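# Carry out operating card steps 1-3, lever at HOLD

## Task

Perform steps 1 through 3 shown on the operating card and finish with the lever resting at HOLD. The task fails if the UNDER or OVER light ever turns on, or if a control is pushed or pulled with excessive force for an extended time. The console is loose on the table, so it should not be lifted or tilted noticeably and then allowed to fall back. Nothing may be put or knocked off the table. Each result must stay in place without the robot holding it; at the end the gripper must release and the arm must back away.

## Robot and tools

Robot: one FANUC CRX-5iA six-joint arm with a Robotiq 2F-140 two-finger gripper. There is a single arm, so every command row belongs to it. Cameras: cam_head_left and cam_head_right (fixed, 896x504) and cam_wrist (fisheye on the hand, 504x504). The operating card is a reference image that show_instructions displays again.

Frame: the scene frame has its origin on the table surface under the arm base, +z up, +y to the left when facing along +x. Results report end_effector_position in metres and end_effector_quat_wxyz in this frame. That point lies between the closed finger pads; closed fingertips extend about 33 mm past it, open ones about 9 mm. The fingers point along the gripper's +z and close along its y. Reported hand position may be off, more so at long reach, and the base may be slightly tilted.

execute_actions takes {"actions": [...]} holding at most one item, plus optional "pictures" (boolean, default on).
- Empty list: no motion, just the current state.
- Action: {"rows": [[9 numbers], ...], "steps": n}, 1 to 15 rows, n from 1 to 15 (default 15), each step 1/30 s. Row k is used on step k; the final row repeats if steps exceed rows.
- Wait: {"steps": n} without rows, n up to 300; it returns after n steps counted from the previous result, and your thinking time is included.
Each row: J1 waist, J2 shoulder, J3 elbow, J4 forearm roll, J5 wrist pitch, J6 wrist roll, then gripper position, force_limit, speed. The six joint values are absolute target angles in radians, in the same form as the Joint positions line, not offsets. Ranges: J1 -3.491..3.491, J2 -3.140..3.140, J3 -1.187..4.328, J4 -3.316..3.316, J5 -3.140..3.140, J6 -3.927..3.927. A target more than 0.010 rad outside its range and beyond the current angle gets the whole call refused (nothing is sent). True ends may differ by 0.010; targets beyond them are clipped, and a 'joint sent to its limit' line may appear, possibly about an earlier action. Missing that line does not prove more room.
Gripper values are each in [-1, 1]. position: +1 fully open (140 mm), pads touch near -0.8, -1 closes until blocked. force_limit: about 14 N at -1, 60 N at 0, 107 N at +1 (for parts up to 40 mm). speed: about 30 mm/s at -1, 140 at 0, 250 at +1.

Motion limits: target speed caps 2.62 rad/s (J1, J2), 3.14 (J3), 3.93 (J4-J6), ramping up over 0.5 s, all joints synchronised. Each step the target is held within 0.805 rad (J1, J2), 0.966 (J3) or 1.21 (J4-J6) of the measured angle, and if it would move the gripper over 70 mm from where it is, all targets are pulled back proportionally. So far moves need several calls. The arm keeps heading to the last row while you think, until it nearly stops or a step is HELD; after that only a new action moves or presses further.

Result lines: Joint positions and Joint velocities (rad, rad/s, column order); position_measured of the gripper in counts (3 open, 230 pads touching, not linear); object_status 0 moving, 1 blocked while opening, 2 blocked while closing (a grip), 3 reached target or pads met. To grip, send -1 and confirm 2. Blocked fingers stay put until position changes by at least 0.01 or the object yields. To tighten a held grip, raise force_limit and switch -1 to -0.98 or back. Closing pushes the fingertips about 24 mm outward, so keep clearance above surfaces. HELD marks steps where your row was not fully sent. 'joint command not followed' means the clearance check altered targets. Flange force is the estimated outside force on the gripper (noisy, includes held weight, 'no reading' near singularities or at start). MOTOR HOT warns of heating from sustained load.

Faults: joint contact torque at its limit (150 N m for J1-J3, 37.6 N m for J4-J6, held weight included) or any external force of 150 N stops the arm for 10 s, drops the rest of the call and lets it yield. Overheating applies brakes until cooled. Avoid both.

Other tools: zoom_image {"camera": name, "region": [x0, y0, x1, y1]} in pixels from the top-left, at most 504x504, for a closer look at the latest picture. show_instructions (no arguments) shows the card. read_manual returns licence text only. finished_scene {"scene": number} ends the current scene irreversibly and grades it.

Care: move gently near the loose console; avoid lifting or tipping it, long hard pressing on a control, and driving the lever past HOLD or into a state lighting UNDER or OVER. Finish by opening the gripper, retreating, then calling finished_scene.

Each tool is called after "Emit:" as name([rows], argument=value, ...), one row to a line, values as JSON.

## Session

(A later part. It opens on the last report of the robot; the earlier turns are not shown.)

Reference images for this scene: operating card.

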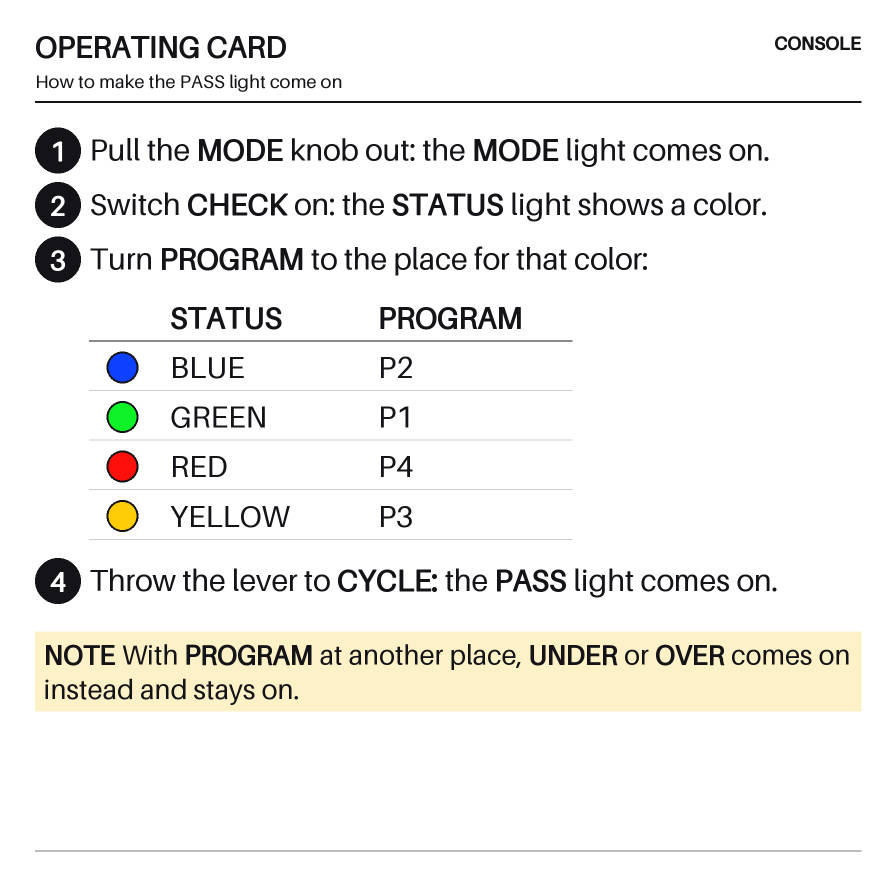

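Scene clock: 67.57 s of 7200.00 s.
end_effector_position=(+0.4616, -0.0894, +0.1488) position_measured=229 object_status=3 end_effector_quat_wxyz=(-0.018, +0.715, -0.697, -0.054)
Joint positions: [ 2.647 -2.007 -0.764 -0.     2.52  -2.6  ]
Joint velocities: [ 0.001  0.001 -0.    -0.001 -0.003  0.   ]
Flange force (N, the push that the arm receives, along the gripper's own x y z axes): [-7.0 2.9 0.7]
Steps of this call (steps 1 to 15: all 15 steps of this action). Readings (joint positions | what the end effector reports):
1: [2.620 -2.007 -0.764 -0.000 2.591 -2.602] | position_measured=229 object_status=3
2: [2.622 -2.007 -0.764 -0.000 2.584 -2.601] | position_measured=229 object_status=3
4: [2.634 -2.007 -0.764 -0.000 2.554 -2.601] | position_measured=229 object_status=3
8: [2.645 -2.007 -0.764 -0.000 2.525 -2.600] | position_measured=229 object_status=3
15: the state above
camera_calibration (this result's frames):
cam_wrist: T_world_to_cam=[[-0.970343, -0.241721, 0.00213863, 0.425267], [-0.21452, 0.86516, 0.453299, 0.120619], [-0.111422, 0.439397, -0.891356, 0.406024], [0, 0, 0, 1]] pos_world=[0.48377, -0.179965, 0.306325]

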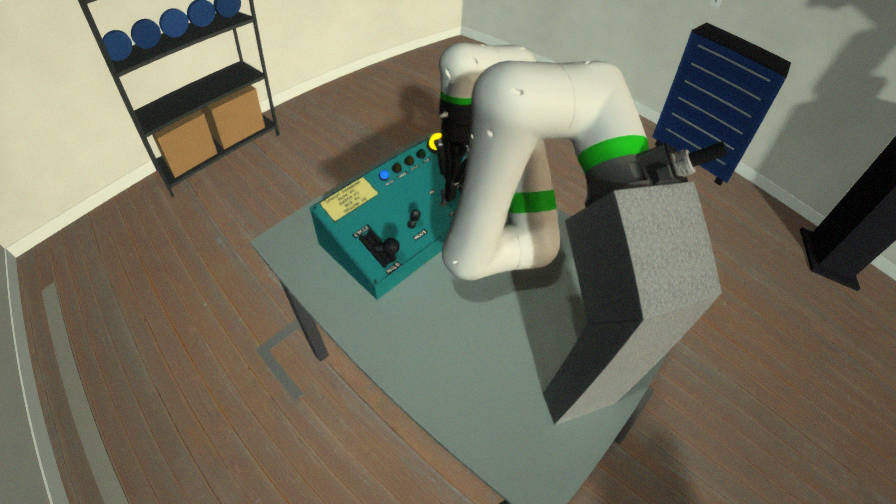

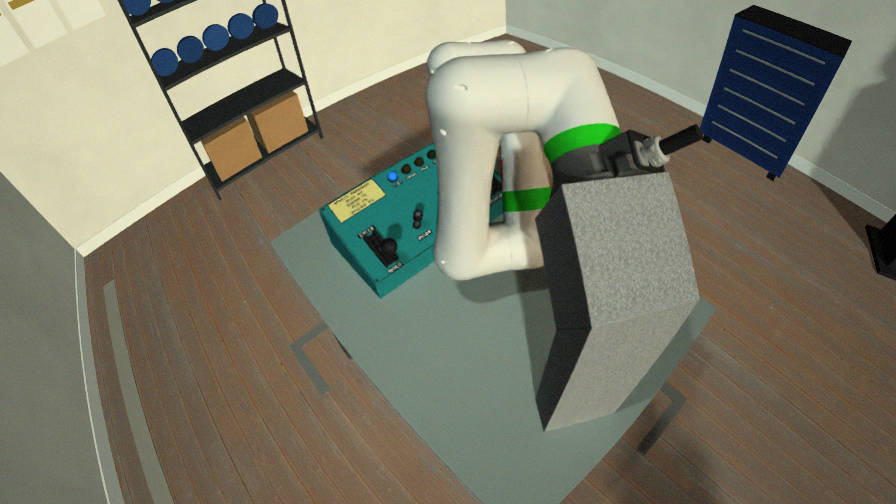

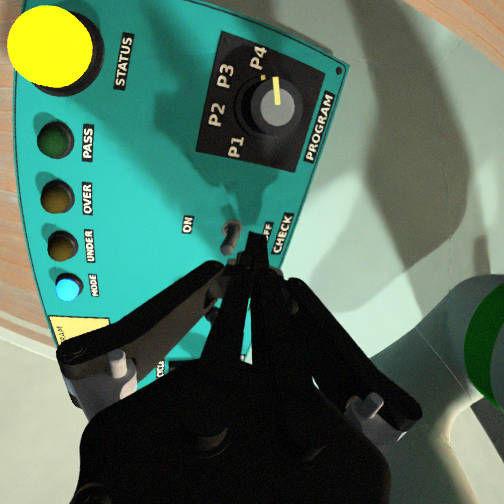

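Emit:
execute_actions([
  {"rows":[[2.63,-1.85,-0.79,0,2.75,-2.6,-0.8,0,0]]},
], pictures=false)

Emit:
execute_actions([
  {"rows":[[2.13,-1.99,-0.815,-0.64,2.21,-2.47,0.1,0,-0.5]]},
], pictures=false)

Emit:
execute_actions([
  {"steps":20},
])

Emit:
execute_actions([
  {"rows":[[2.178,-2.085,-0.797,-0.553,2.13,-2.41,0.1,0,0]]},
])

Scene clock: 80.63 s of 7200.00 s.
end_effector_position=(+0.4424, -0.0914, +0.2049) position_measured=229 object_status=3 end_effector_quat_wxyz=(-0.005, +0.711, -0.699, -0.075)
Joint positions: [ 2.63  -1.851 -0.79  -0.     2.749 -2.6  ]
Joint velocities: [-0.001  0.008 -0.001 -0.002  0.01   0.   ]
Flange force (N, the push that the arm receives, along the gripper's own x y z axes): no reading
Steps of this call (steps 1 to 15: the robot went on to your last target; steps 16 to 90: nothing new was sent; then 9.57 s passed at rest; steps 91 to 105: all 15 steps of this action). Readings (joint positions | what the end effector reports):
91: [2.647 -2.007 -0.764 -0.000 2.520 -2.600] | position_measured=229 object_status=3
92: [2.647 -2.003 -0.764 -0.000 2.526 -2.600] | position_measured=229 object_status=3
94: [2.644 -1.978 -0.769 -0.000 2.563 -2.600] | position_measured=229 object_status=3
98: [2.634 -1.886 -0.784 -0.000 2.696 -2.600] | position_measured=229 object_status=3
105: the state above

Scene clock: 81.13 s of 7200.00 s.
end_effector_position=(+0.4518, -0.1952, +0.1812) position_measured=167 object_status=0 end_effector_quat_wxyz=(-0.031, +0.813, -0.576, +0.081)
Joint positions: [ 2.215 -1.967 -0.811 -0.532  2.301 -2.492]
Joint velocities: [-0.833 -0.231 -0.042 -1.064 -0.893  0.217]
Flange force (N, the push that the arm receives, along the gripper's own x y z axes): [7.0 23.0 1.2]
Steps of this call (steps 1 to 15: all 15 steps of this action). Readings (joint positions | what the end effector reports):
1: [2.630 -1.851 -0.790 -0.000 2.749 -2.600] | position_measured=229 object_status=0
2: [2.626 -1.852 -0.790 -0.005 2.745 -2.599] | position_measured=227 object_status=0
4: [2.600 -1.859 -0.792 -0.038 2.718 -2.592] | position_measured=217 object_status=0
8: [2.481 -1.893 -0.798 -0.190 2.589 -2.561] | position_measured=199 object_status=0
15: the state above

Scene clock: 81.80 s of 7200.00 s.
end_effector_position=(+0.4531, -0.2068, +0.1862) position_measured=117 object_status=3 end_effector_quat_wxyz=(-0.043, +0.826, -0.551, +0.107)
Joint positions: [ 2.13  -1.99  -0.815 -0.64   2.21  -2.47 ]
Joint velocities: [-0.001  0.     0.    -0.001 -0.001  0.001]
Flange force (N, the push that the arm receives, along the gripper's own x y z axes): [-2.7 1.8 1.3]
Steps of this call (steps 1 to 20: the robot went on to your last target). Readings (joint positions | what the end effector reports):
1: [2.189 -1.974 -0.812 -0.565 2.273 -2.485] | position_measured=162 object_status=0
2: [2.168 -1.980 -0.813 -0.592 2.251 -2.480] | position_measured=157 object_status=0
4: [2.140 -1.987 -0.815 -0.627 2.221 -2.473] | position_measured=148 object_status=0
8: [2.131 -1.990 -0.815 -0.639 2.211 -2.470] | position_measured=130 object_status=0
20: the state above
camera_calibration (this result's frames):
cam_wrist: T_world_to_cam=[[-0.794293, -0.580502, -0.179209, 0.272468], [-0.606735, 0.773085, 0.184965, 0.412092], [0.0311709, 0.255649, -0.966267, 0.401354], [0, 0, 0, 1]] pos_world=[0.453939, -0.263019, 0.360421]

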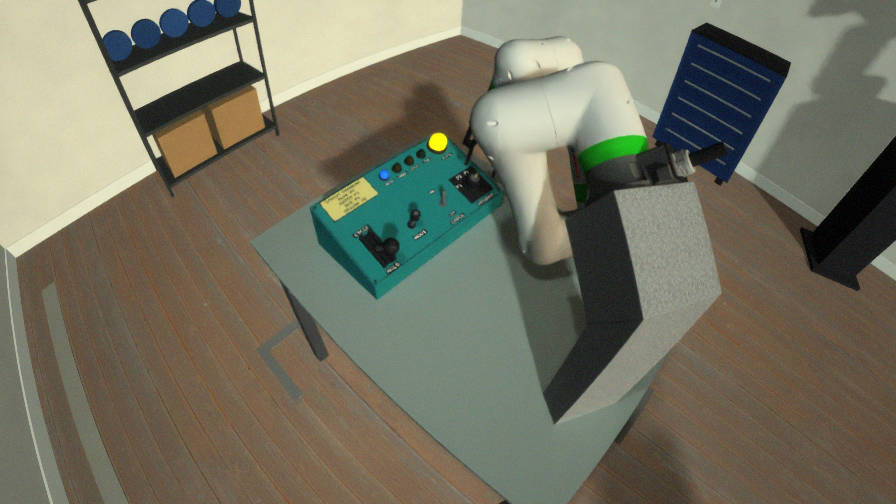

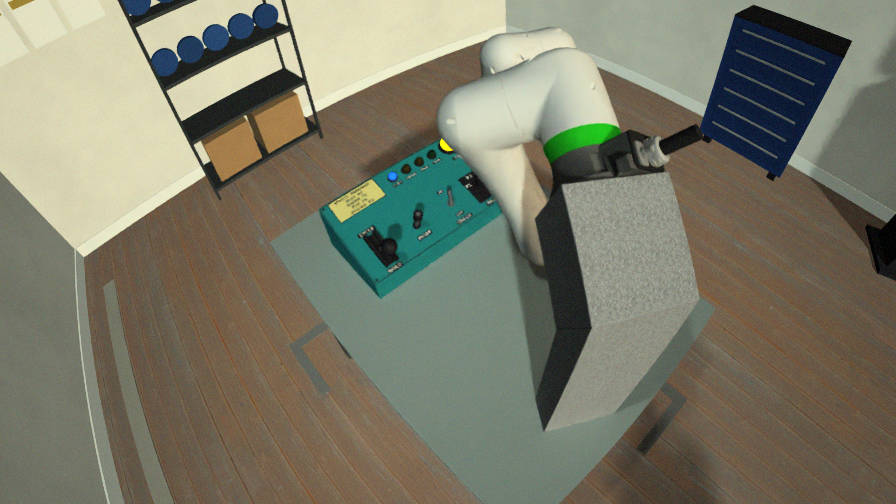

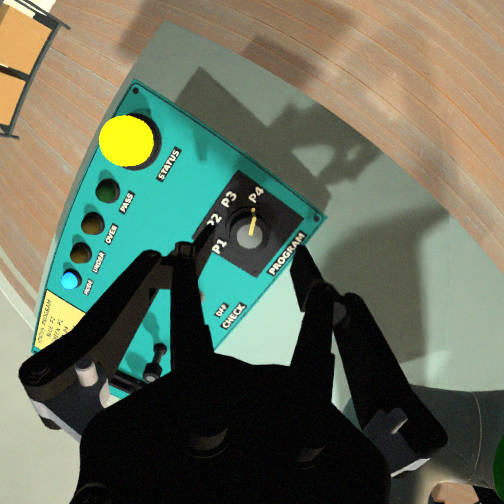

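Scene clock: 82.30 s of 7200.00 s.
end_effector_position=(+0.4610, -0.2078, +0.1543) position_measured=117 object_status=3 end_effector_quat_wxyz=(-0.048, +0.819, -0.562, +0.103)
Joint positions: [ 2.178 -2.085 -0.797 -0.553  2.13  -2.41 ]
Joint velocities: [ 0.003 -0.005  0.001  0.005 -0.004 -0.   ]
Flange force (N, the push that the arm receives, along the gripper's own x y z axes): [-9.8 -0.7 5.4]
Steps of this call (steps 1 to 15: all 15 steps of this action). Readings (joint positions | what the end effector reports):
1: [2.130 -1.990 -0.815 -0.640 2.210 -2.470] | position_measured=117 object_status=3
2: [2.132 -1.994 -0.815 -0.636 2.206 -2.467] | position_measured=117 object_status=3
4: [2.145 -2.019 -0.810 -0.612 2.185 -2.451] | position_measured=117 object_status=3
8: [2.173 -2.075 -0.799 -0.562 2.138 -2.416] | position_measured=117 object_status=3
15: the state above
camera_calibration (this result's frames):
cam_wrist: T_world_to_cam=[[-0.807931, -0.558568, -0.187751, 0.284605], [-0.588109, 0.784361, 0.197243, 0.415366], [0.0370908, 0.269777, -0.962208, 0.370114], [0, 0, 0, 1]] pos_world=[0.460493, -0.266674, 0.327634]

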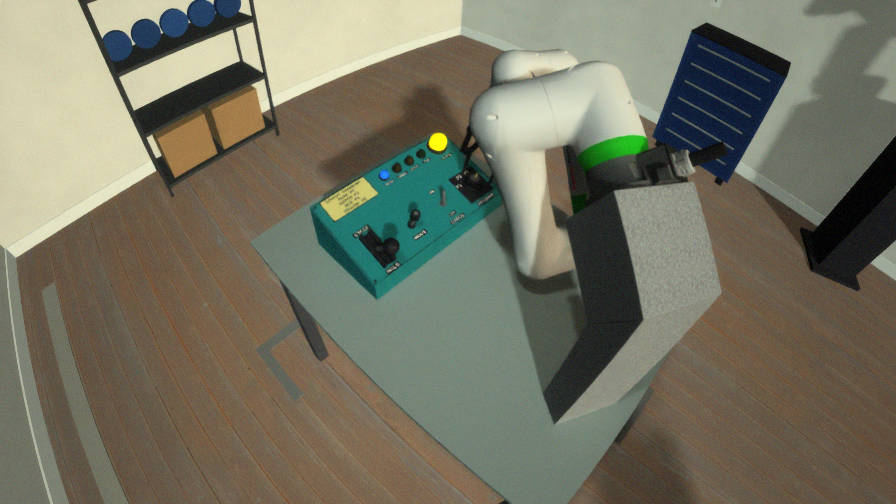

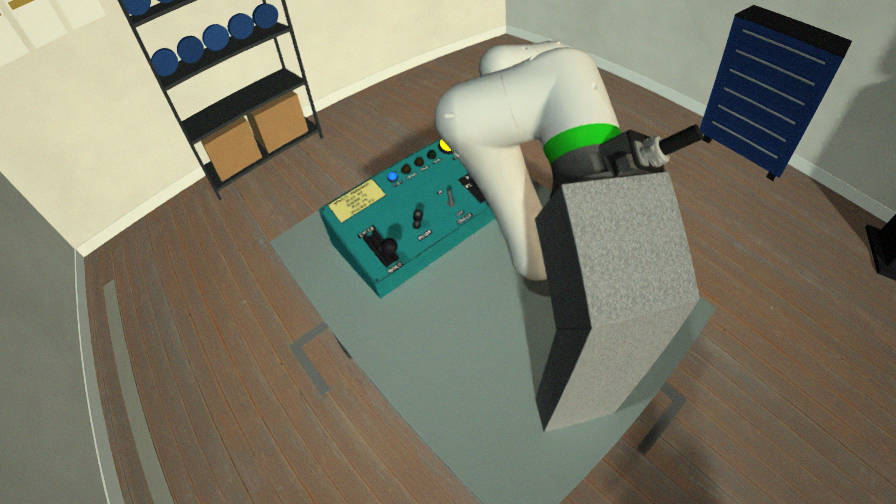

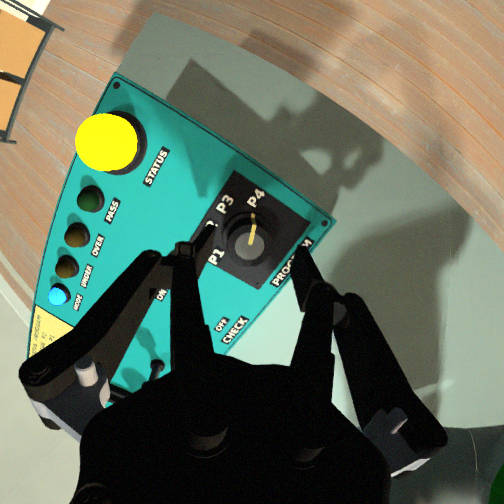

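Emit:
execute_actions([
  {"rows":[[2.2145,-2.131,-0.784,-0.508,2.073,-2.37,-0.15,0,-0.8]]},
])

Scene clock: 87.03 s of 7200.00 s.
end_effector_position=(+0.4714, -0.2050, +0.1380) position_measured=148 object_status=0 end_effector_quat_wxyz=(-0.054, +0.820, -0.560, +0.107)
Joint positions: [ 2.214 -2.131 -0.784 -0.508  2.073 -2.37 ]
Joint velocities: [ 0.001 -0.001  0.     0.    -0.002  0.003]
Flange force (N, the push that the arm receives, along the gripper's own x y z axes): [-8.7 5.5 1.8]
Steps of this call (steps 1 to 15: the robot went on to your last target; steps 16 to 90: nothing new was sent; then 1.23 s passed at rest; steps 91 to 105: all 15 steps of this action). Readings (joint positions | what the end effector reports):
91: [2.178 -2.085 -0.797 -0.553 2.130 -2.410] | position_measured=117 object_status=0
92: [2.182 -2.089 -0.796 -0.549 2.124 -2.406] | position_measured=118 object_status=0
94: [2.197 -2.109 -0.790 -0.529 2.100 -2.389] | position_measured=124 object_status=0
98: [2.212 -2.128 -0.785 -0.511 2.077 -2.373] | position_measured=135 object_status=0
105: the state above
camera_calibration (this result's frames):
cam_wrist: T_world_to_cam=[[-0.802883, -0.560951, -0.201772, 0.290548], [-0.594106, 0.780833, 0.193229, 0.425237], [0.0491585, 0.275014, -0.960183, 0.348385], [0, 0, 0, 1]] pos_world=[0.468786, -0.264867, 0.31097]

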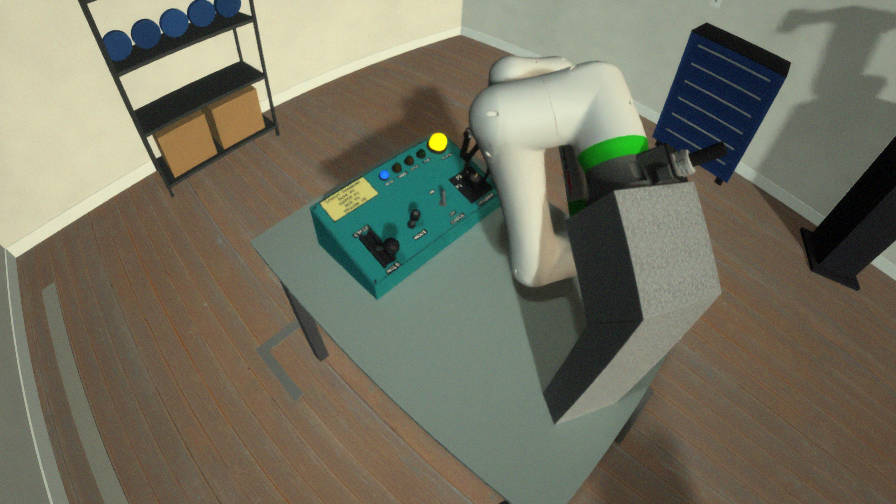

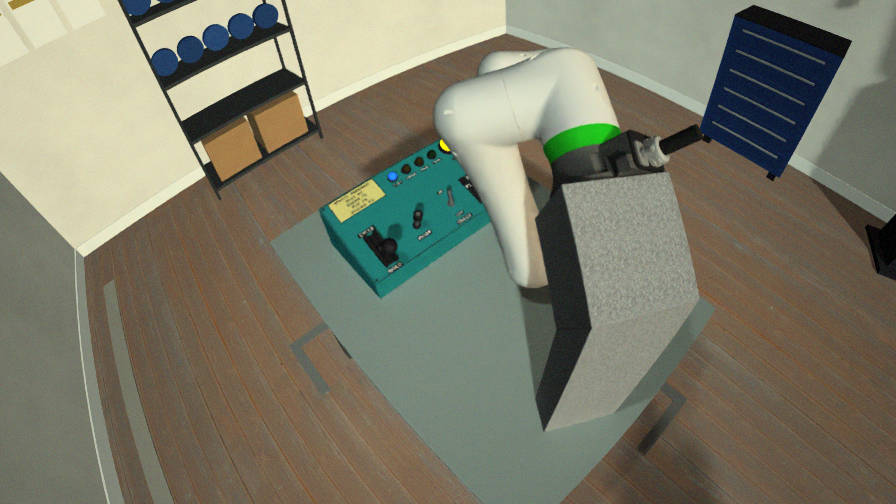

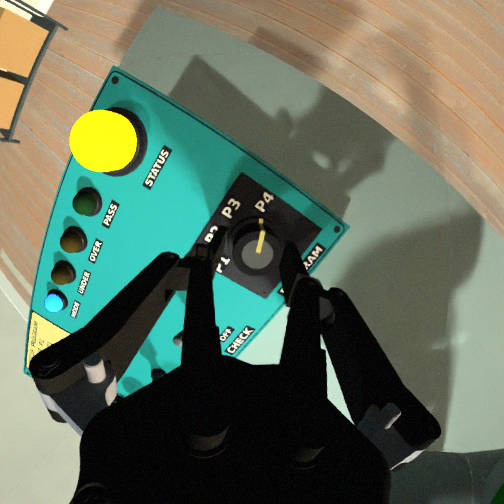

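Emit:
execute_actions([
  {"rows":[[2.215,-2.136,-0.7825,-0.503,2.072,-2.37,-1,-0.6,-0.9]]},
], pictures=false)

Emit:
execute_actions([
  {"rows":[[2.215,-2.136,-0.7825,-0.503,2.072,-1.585,-1,-0.6,-0.9]]},
], pictures=false)

Emit:
execute_actions([
  {"steps":8},
], pictures=false)

Emit:
execute_actions([
  {"rows":[[2.215,-2.136,-0.7825,-0.503,2.072,-1.585,0.1,-0.6,0]],"steps":10},
], pictures=false)

Emit:
execute_actions([
  {"rows":[[2.07,-1.8,-0.84,-0.74,2.32,-1.585,0.1,-0.6,0]]},
])

Scene clock: 95.10 s of 7200.00 s.
end_effector_position=(+0.4698, -0.2058, +0.1354) position_measured=166 object_status=2 end_effector_quat_wxyz=(-0.053, +0.819, -0.562, +0.105)
Joint positions: [ 2.215 -2.136 -0.783 -0.503  2.072 -2.37 ]
Joint velocities: [ 0.    -0.     0.    -0.002  0.001 -0.001]
Flange force (N, the push that the arm receives, along the gripper's own x y z axes): [-0.2 26.1 -26.5]
Steps of this call (steps 1 to 15: the robot went on to your last target; steps 16 to 90: nothing new was sent; then 4.57 s passed at rest; steps 91 to 105: all 15 steps of this action). Readings (joint positions | what the end effector reports):
91: [2.215 -2.131 -0.784 -0.508 2.073 -2.370] | position_measured=148 object_status=0
92: [2.215 -2.132 -0.784 -0.507 2.073 -2.370] | position_measured=150 object_status=0
94: [2.215 -2.134 -0.783 -0.505 2.072 -2.370] | position_measured=154 object_status=0
98: [2.215 -2.136 -0.783 -0.503 2.072 -2.370] | position_measured=163 object_status=0
105: the state above

Scene clock: 95.60 s of 7200.00 s.
end_effector_position=(+0.4700, -0.2056, +0.1355) position_measured=166 object_status=2 end_effector_quat_wxyz=(-0.015, +0.959, -0.257, +0.116)
Joint positions: [ 2.215 -2.136 -0.782 -0.503  2.072 -1.691]
Joint velocities: [ 0.002  0.001 -0.    -0.     0.001  1.239]
Flange force (N, the push that the arm receives, along the gripper's own x y z axes): [-7.1 -13.5 1.9]
Steps of this call (steps 1 to 15: all 15 steps of this action). Readings (joint positions | what the end effector reports):
1: [2.215 -2.136 -0.783 -0.503 2.072 -2.369] | position_measured=166 object_status=2
2: [2.215 -2.136 -0.783 -0.503 2.072 -2.363] | position_measured=166 object_status=2
4: [2.215 -2.136 -0.783 -0.503 2.072 -2.325] | position_measured=166 object_status=2
8: [2.215 -2.136 -0.782 -0.503 2.072 -2.146] | position_measured=166 object_status=2
15: the state above

Scene clock: 95.87 s of 7200.00 s.
end_effector_position=(+0.4700, -0.2056, +0.1355) position_measured=166 object_status=2 end_effector_quat_wxyz=(-0.009, +0.971, -0.206, +0.117)
Joint positions: [ 2.215 -2.136 -0.782 -0.503  2.072 -1.585]
Joint velocities: [ 0.001  0.    -0.001  0.001 -0.001  0.004]
Flange force (N, the push that the arm receives, along the gripper's own x y z axes): [-5.1 -26.8 14.8]
Steps of this call (steps 1 to 8: the robot went on to your last target). Readings (joint positions | what the end effector reports):
1: [2.215 -2.136 -0.782 -0.503 2.072 -1.653] | position_measured=166 object_status=2
2: [2.215 -2.136 -0.782 -0.503 2.072 -1.624] | position_measured=166 object_status=2
4: [2.215 -2.136 -0.782 -0.503 2.072 -1.591] | position_measured=166 object_status=2
8: the state above

Scene clock: 96.20 s of 7200.00 s.
end_effector_position=(+0.4699, -0.2058, +0.1354) position_measured=117 object_status=0 end_effector_quat_wxyz=(-0.008, +0.971, -0.207, +0.117)
Joint positions: [ 2.215 -2.136 -0.782 -0.503  2.072 -1.585]
Joint velocities: [ 0.001 -0.003 -0.     0.002  0.001 -0.002]
Flange force (N, the push that the arm receives, along the gripper's own x y z axes): [-6.7 -7.5 2.7]
Steps of this call (steps 1 to 10: all 10 steps of this action). Readings (joint positions | what the end effector reports):
1: [2.215 -2.136 -0.782 -0.503 2.072 -1.585] | position_measured=166 object_status=0
2: [2.215 -2.136 -0.782 -0.503 2.072 -1.585] | position_measured=166 object_status=0
4: [2.215 -2.136 -0.782 -0.503 2.072 -1.585] | position_measured=147 object_status=0
8: [2.215 -2.136 -0.782 -0.503 2.072 -1.585] | position_measured=118 object_status=0
10: the state above

Scene clock: 96.70 s of 7200.00 s.
end_effector_position=(+0.4529, -0.2141, +0.2354) position_measured=117 object_status=3 end_effector_quat_wxyz=(+0.047, +0.987, -0.079, +0.129)
Joint positions: [ 2.077 -1.815 -0.837 -0.729  2.309 -1.585]
Joint velocities: [-0.137  0.315 -0.054 -0.22   0.231  0.   ]
Flange force (N, the push that the arm receives, along the gripper's own x y z axes): no reading
Steps of this call (steps 1 to 15: all 15 steps of this action). Readings (joint positions | what the end effector reports):
1: [2.215 -2.136 -0.782 -0.503 2.072 -1.585] | position_measured=117 object_status=0
2: [2.213 -2.132 -0.783 -0.506 2.075 -1.585] | position_measured=117 object_status=0
4: [2.202 -2.107 -0.787 -0.524 2.094 -1.585] | position_measured=117 object_status=3
8: [2.152 -1.990 -0.807 -0.606 2.179 -1.585] | position_measured=117 object_status=3
15: the state above
camera_calibration (this result's frames):
cam_wrist: T_world_to_cam=[[0.0488444, -0.993457, 0.103234, -0.259925], [-0.992638, -0.0368136, 0.115389, 0.426291], [-0.110833, -0.10811, -0.987941, 0.442238], [0, 0, 0, 1]] pos_world=[0.484863, -0.19472, 0.414549]

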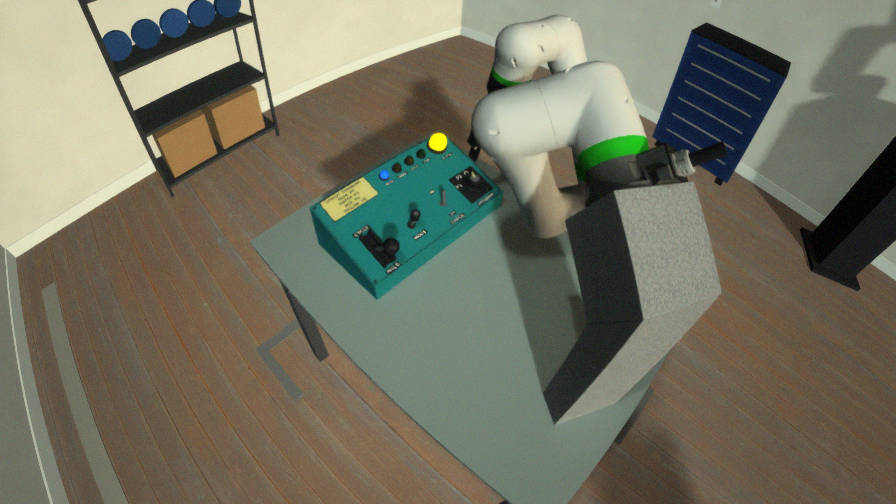

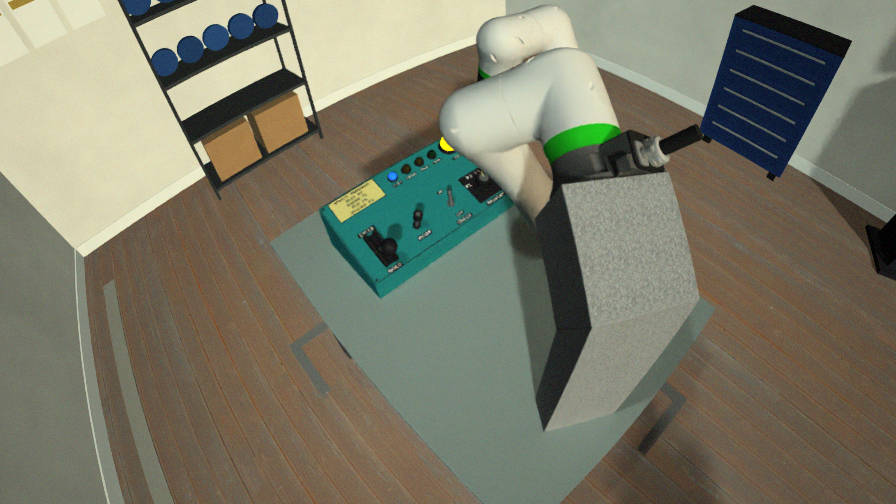

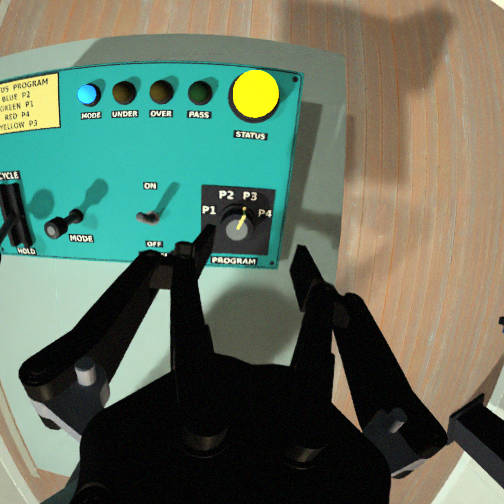

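Emit:
finished_scene(scene=2)

The scene is finished: the task was done.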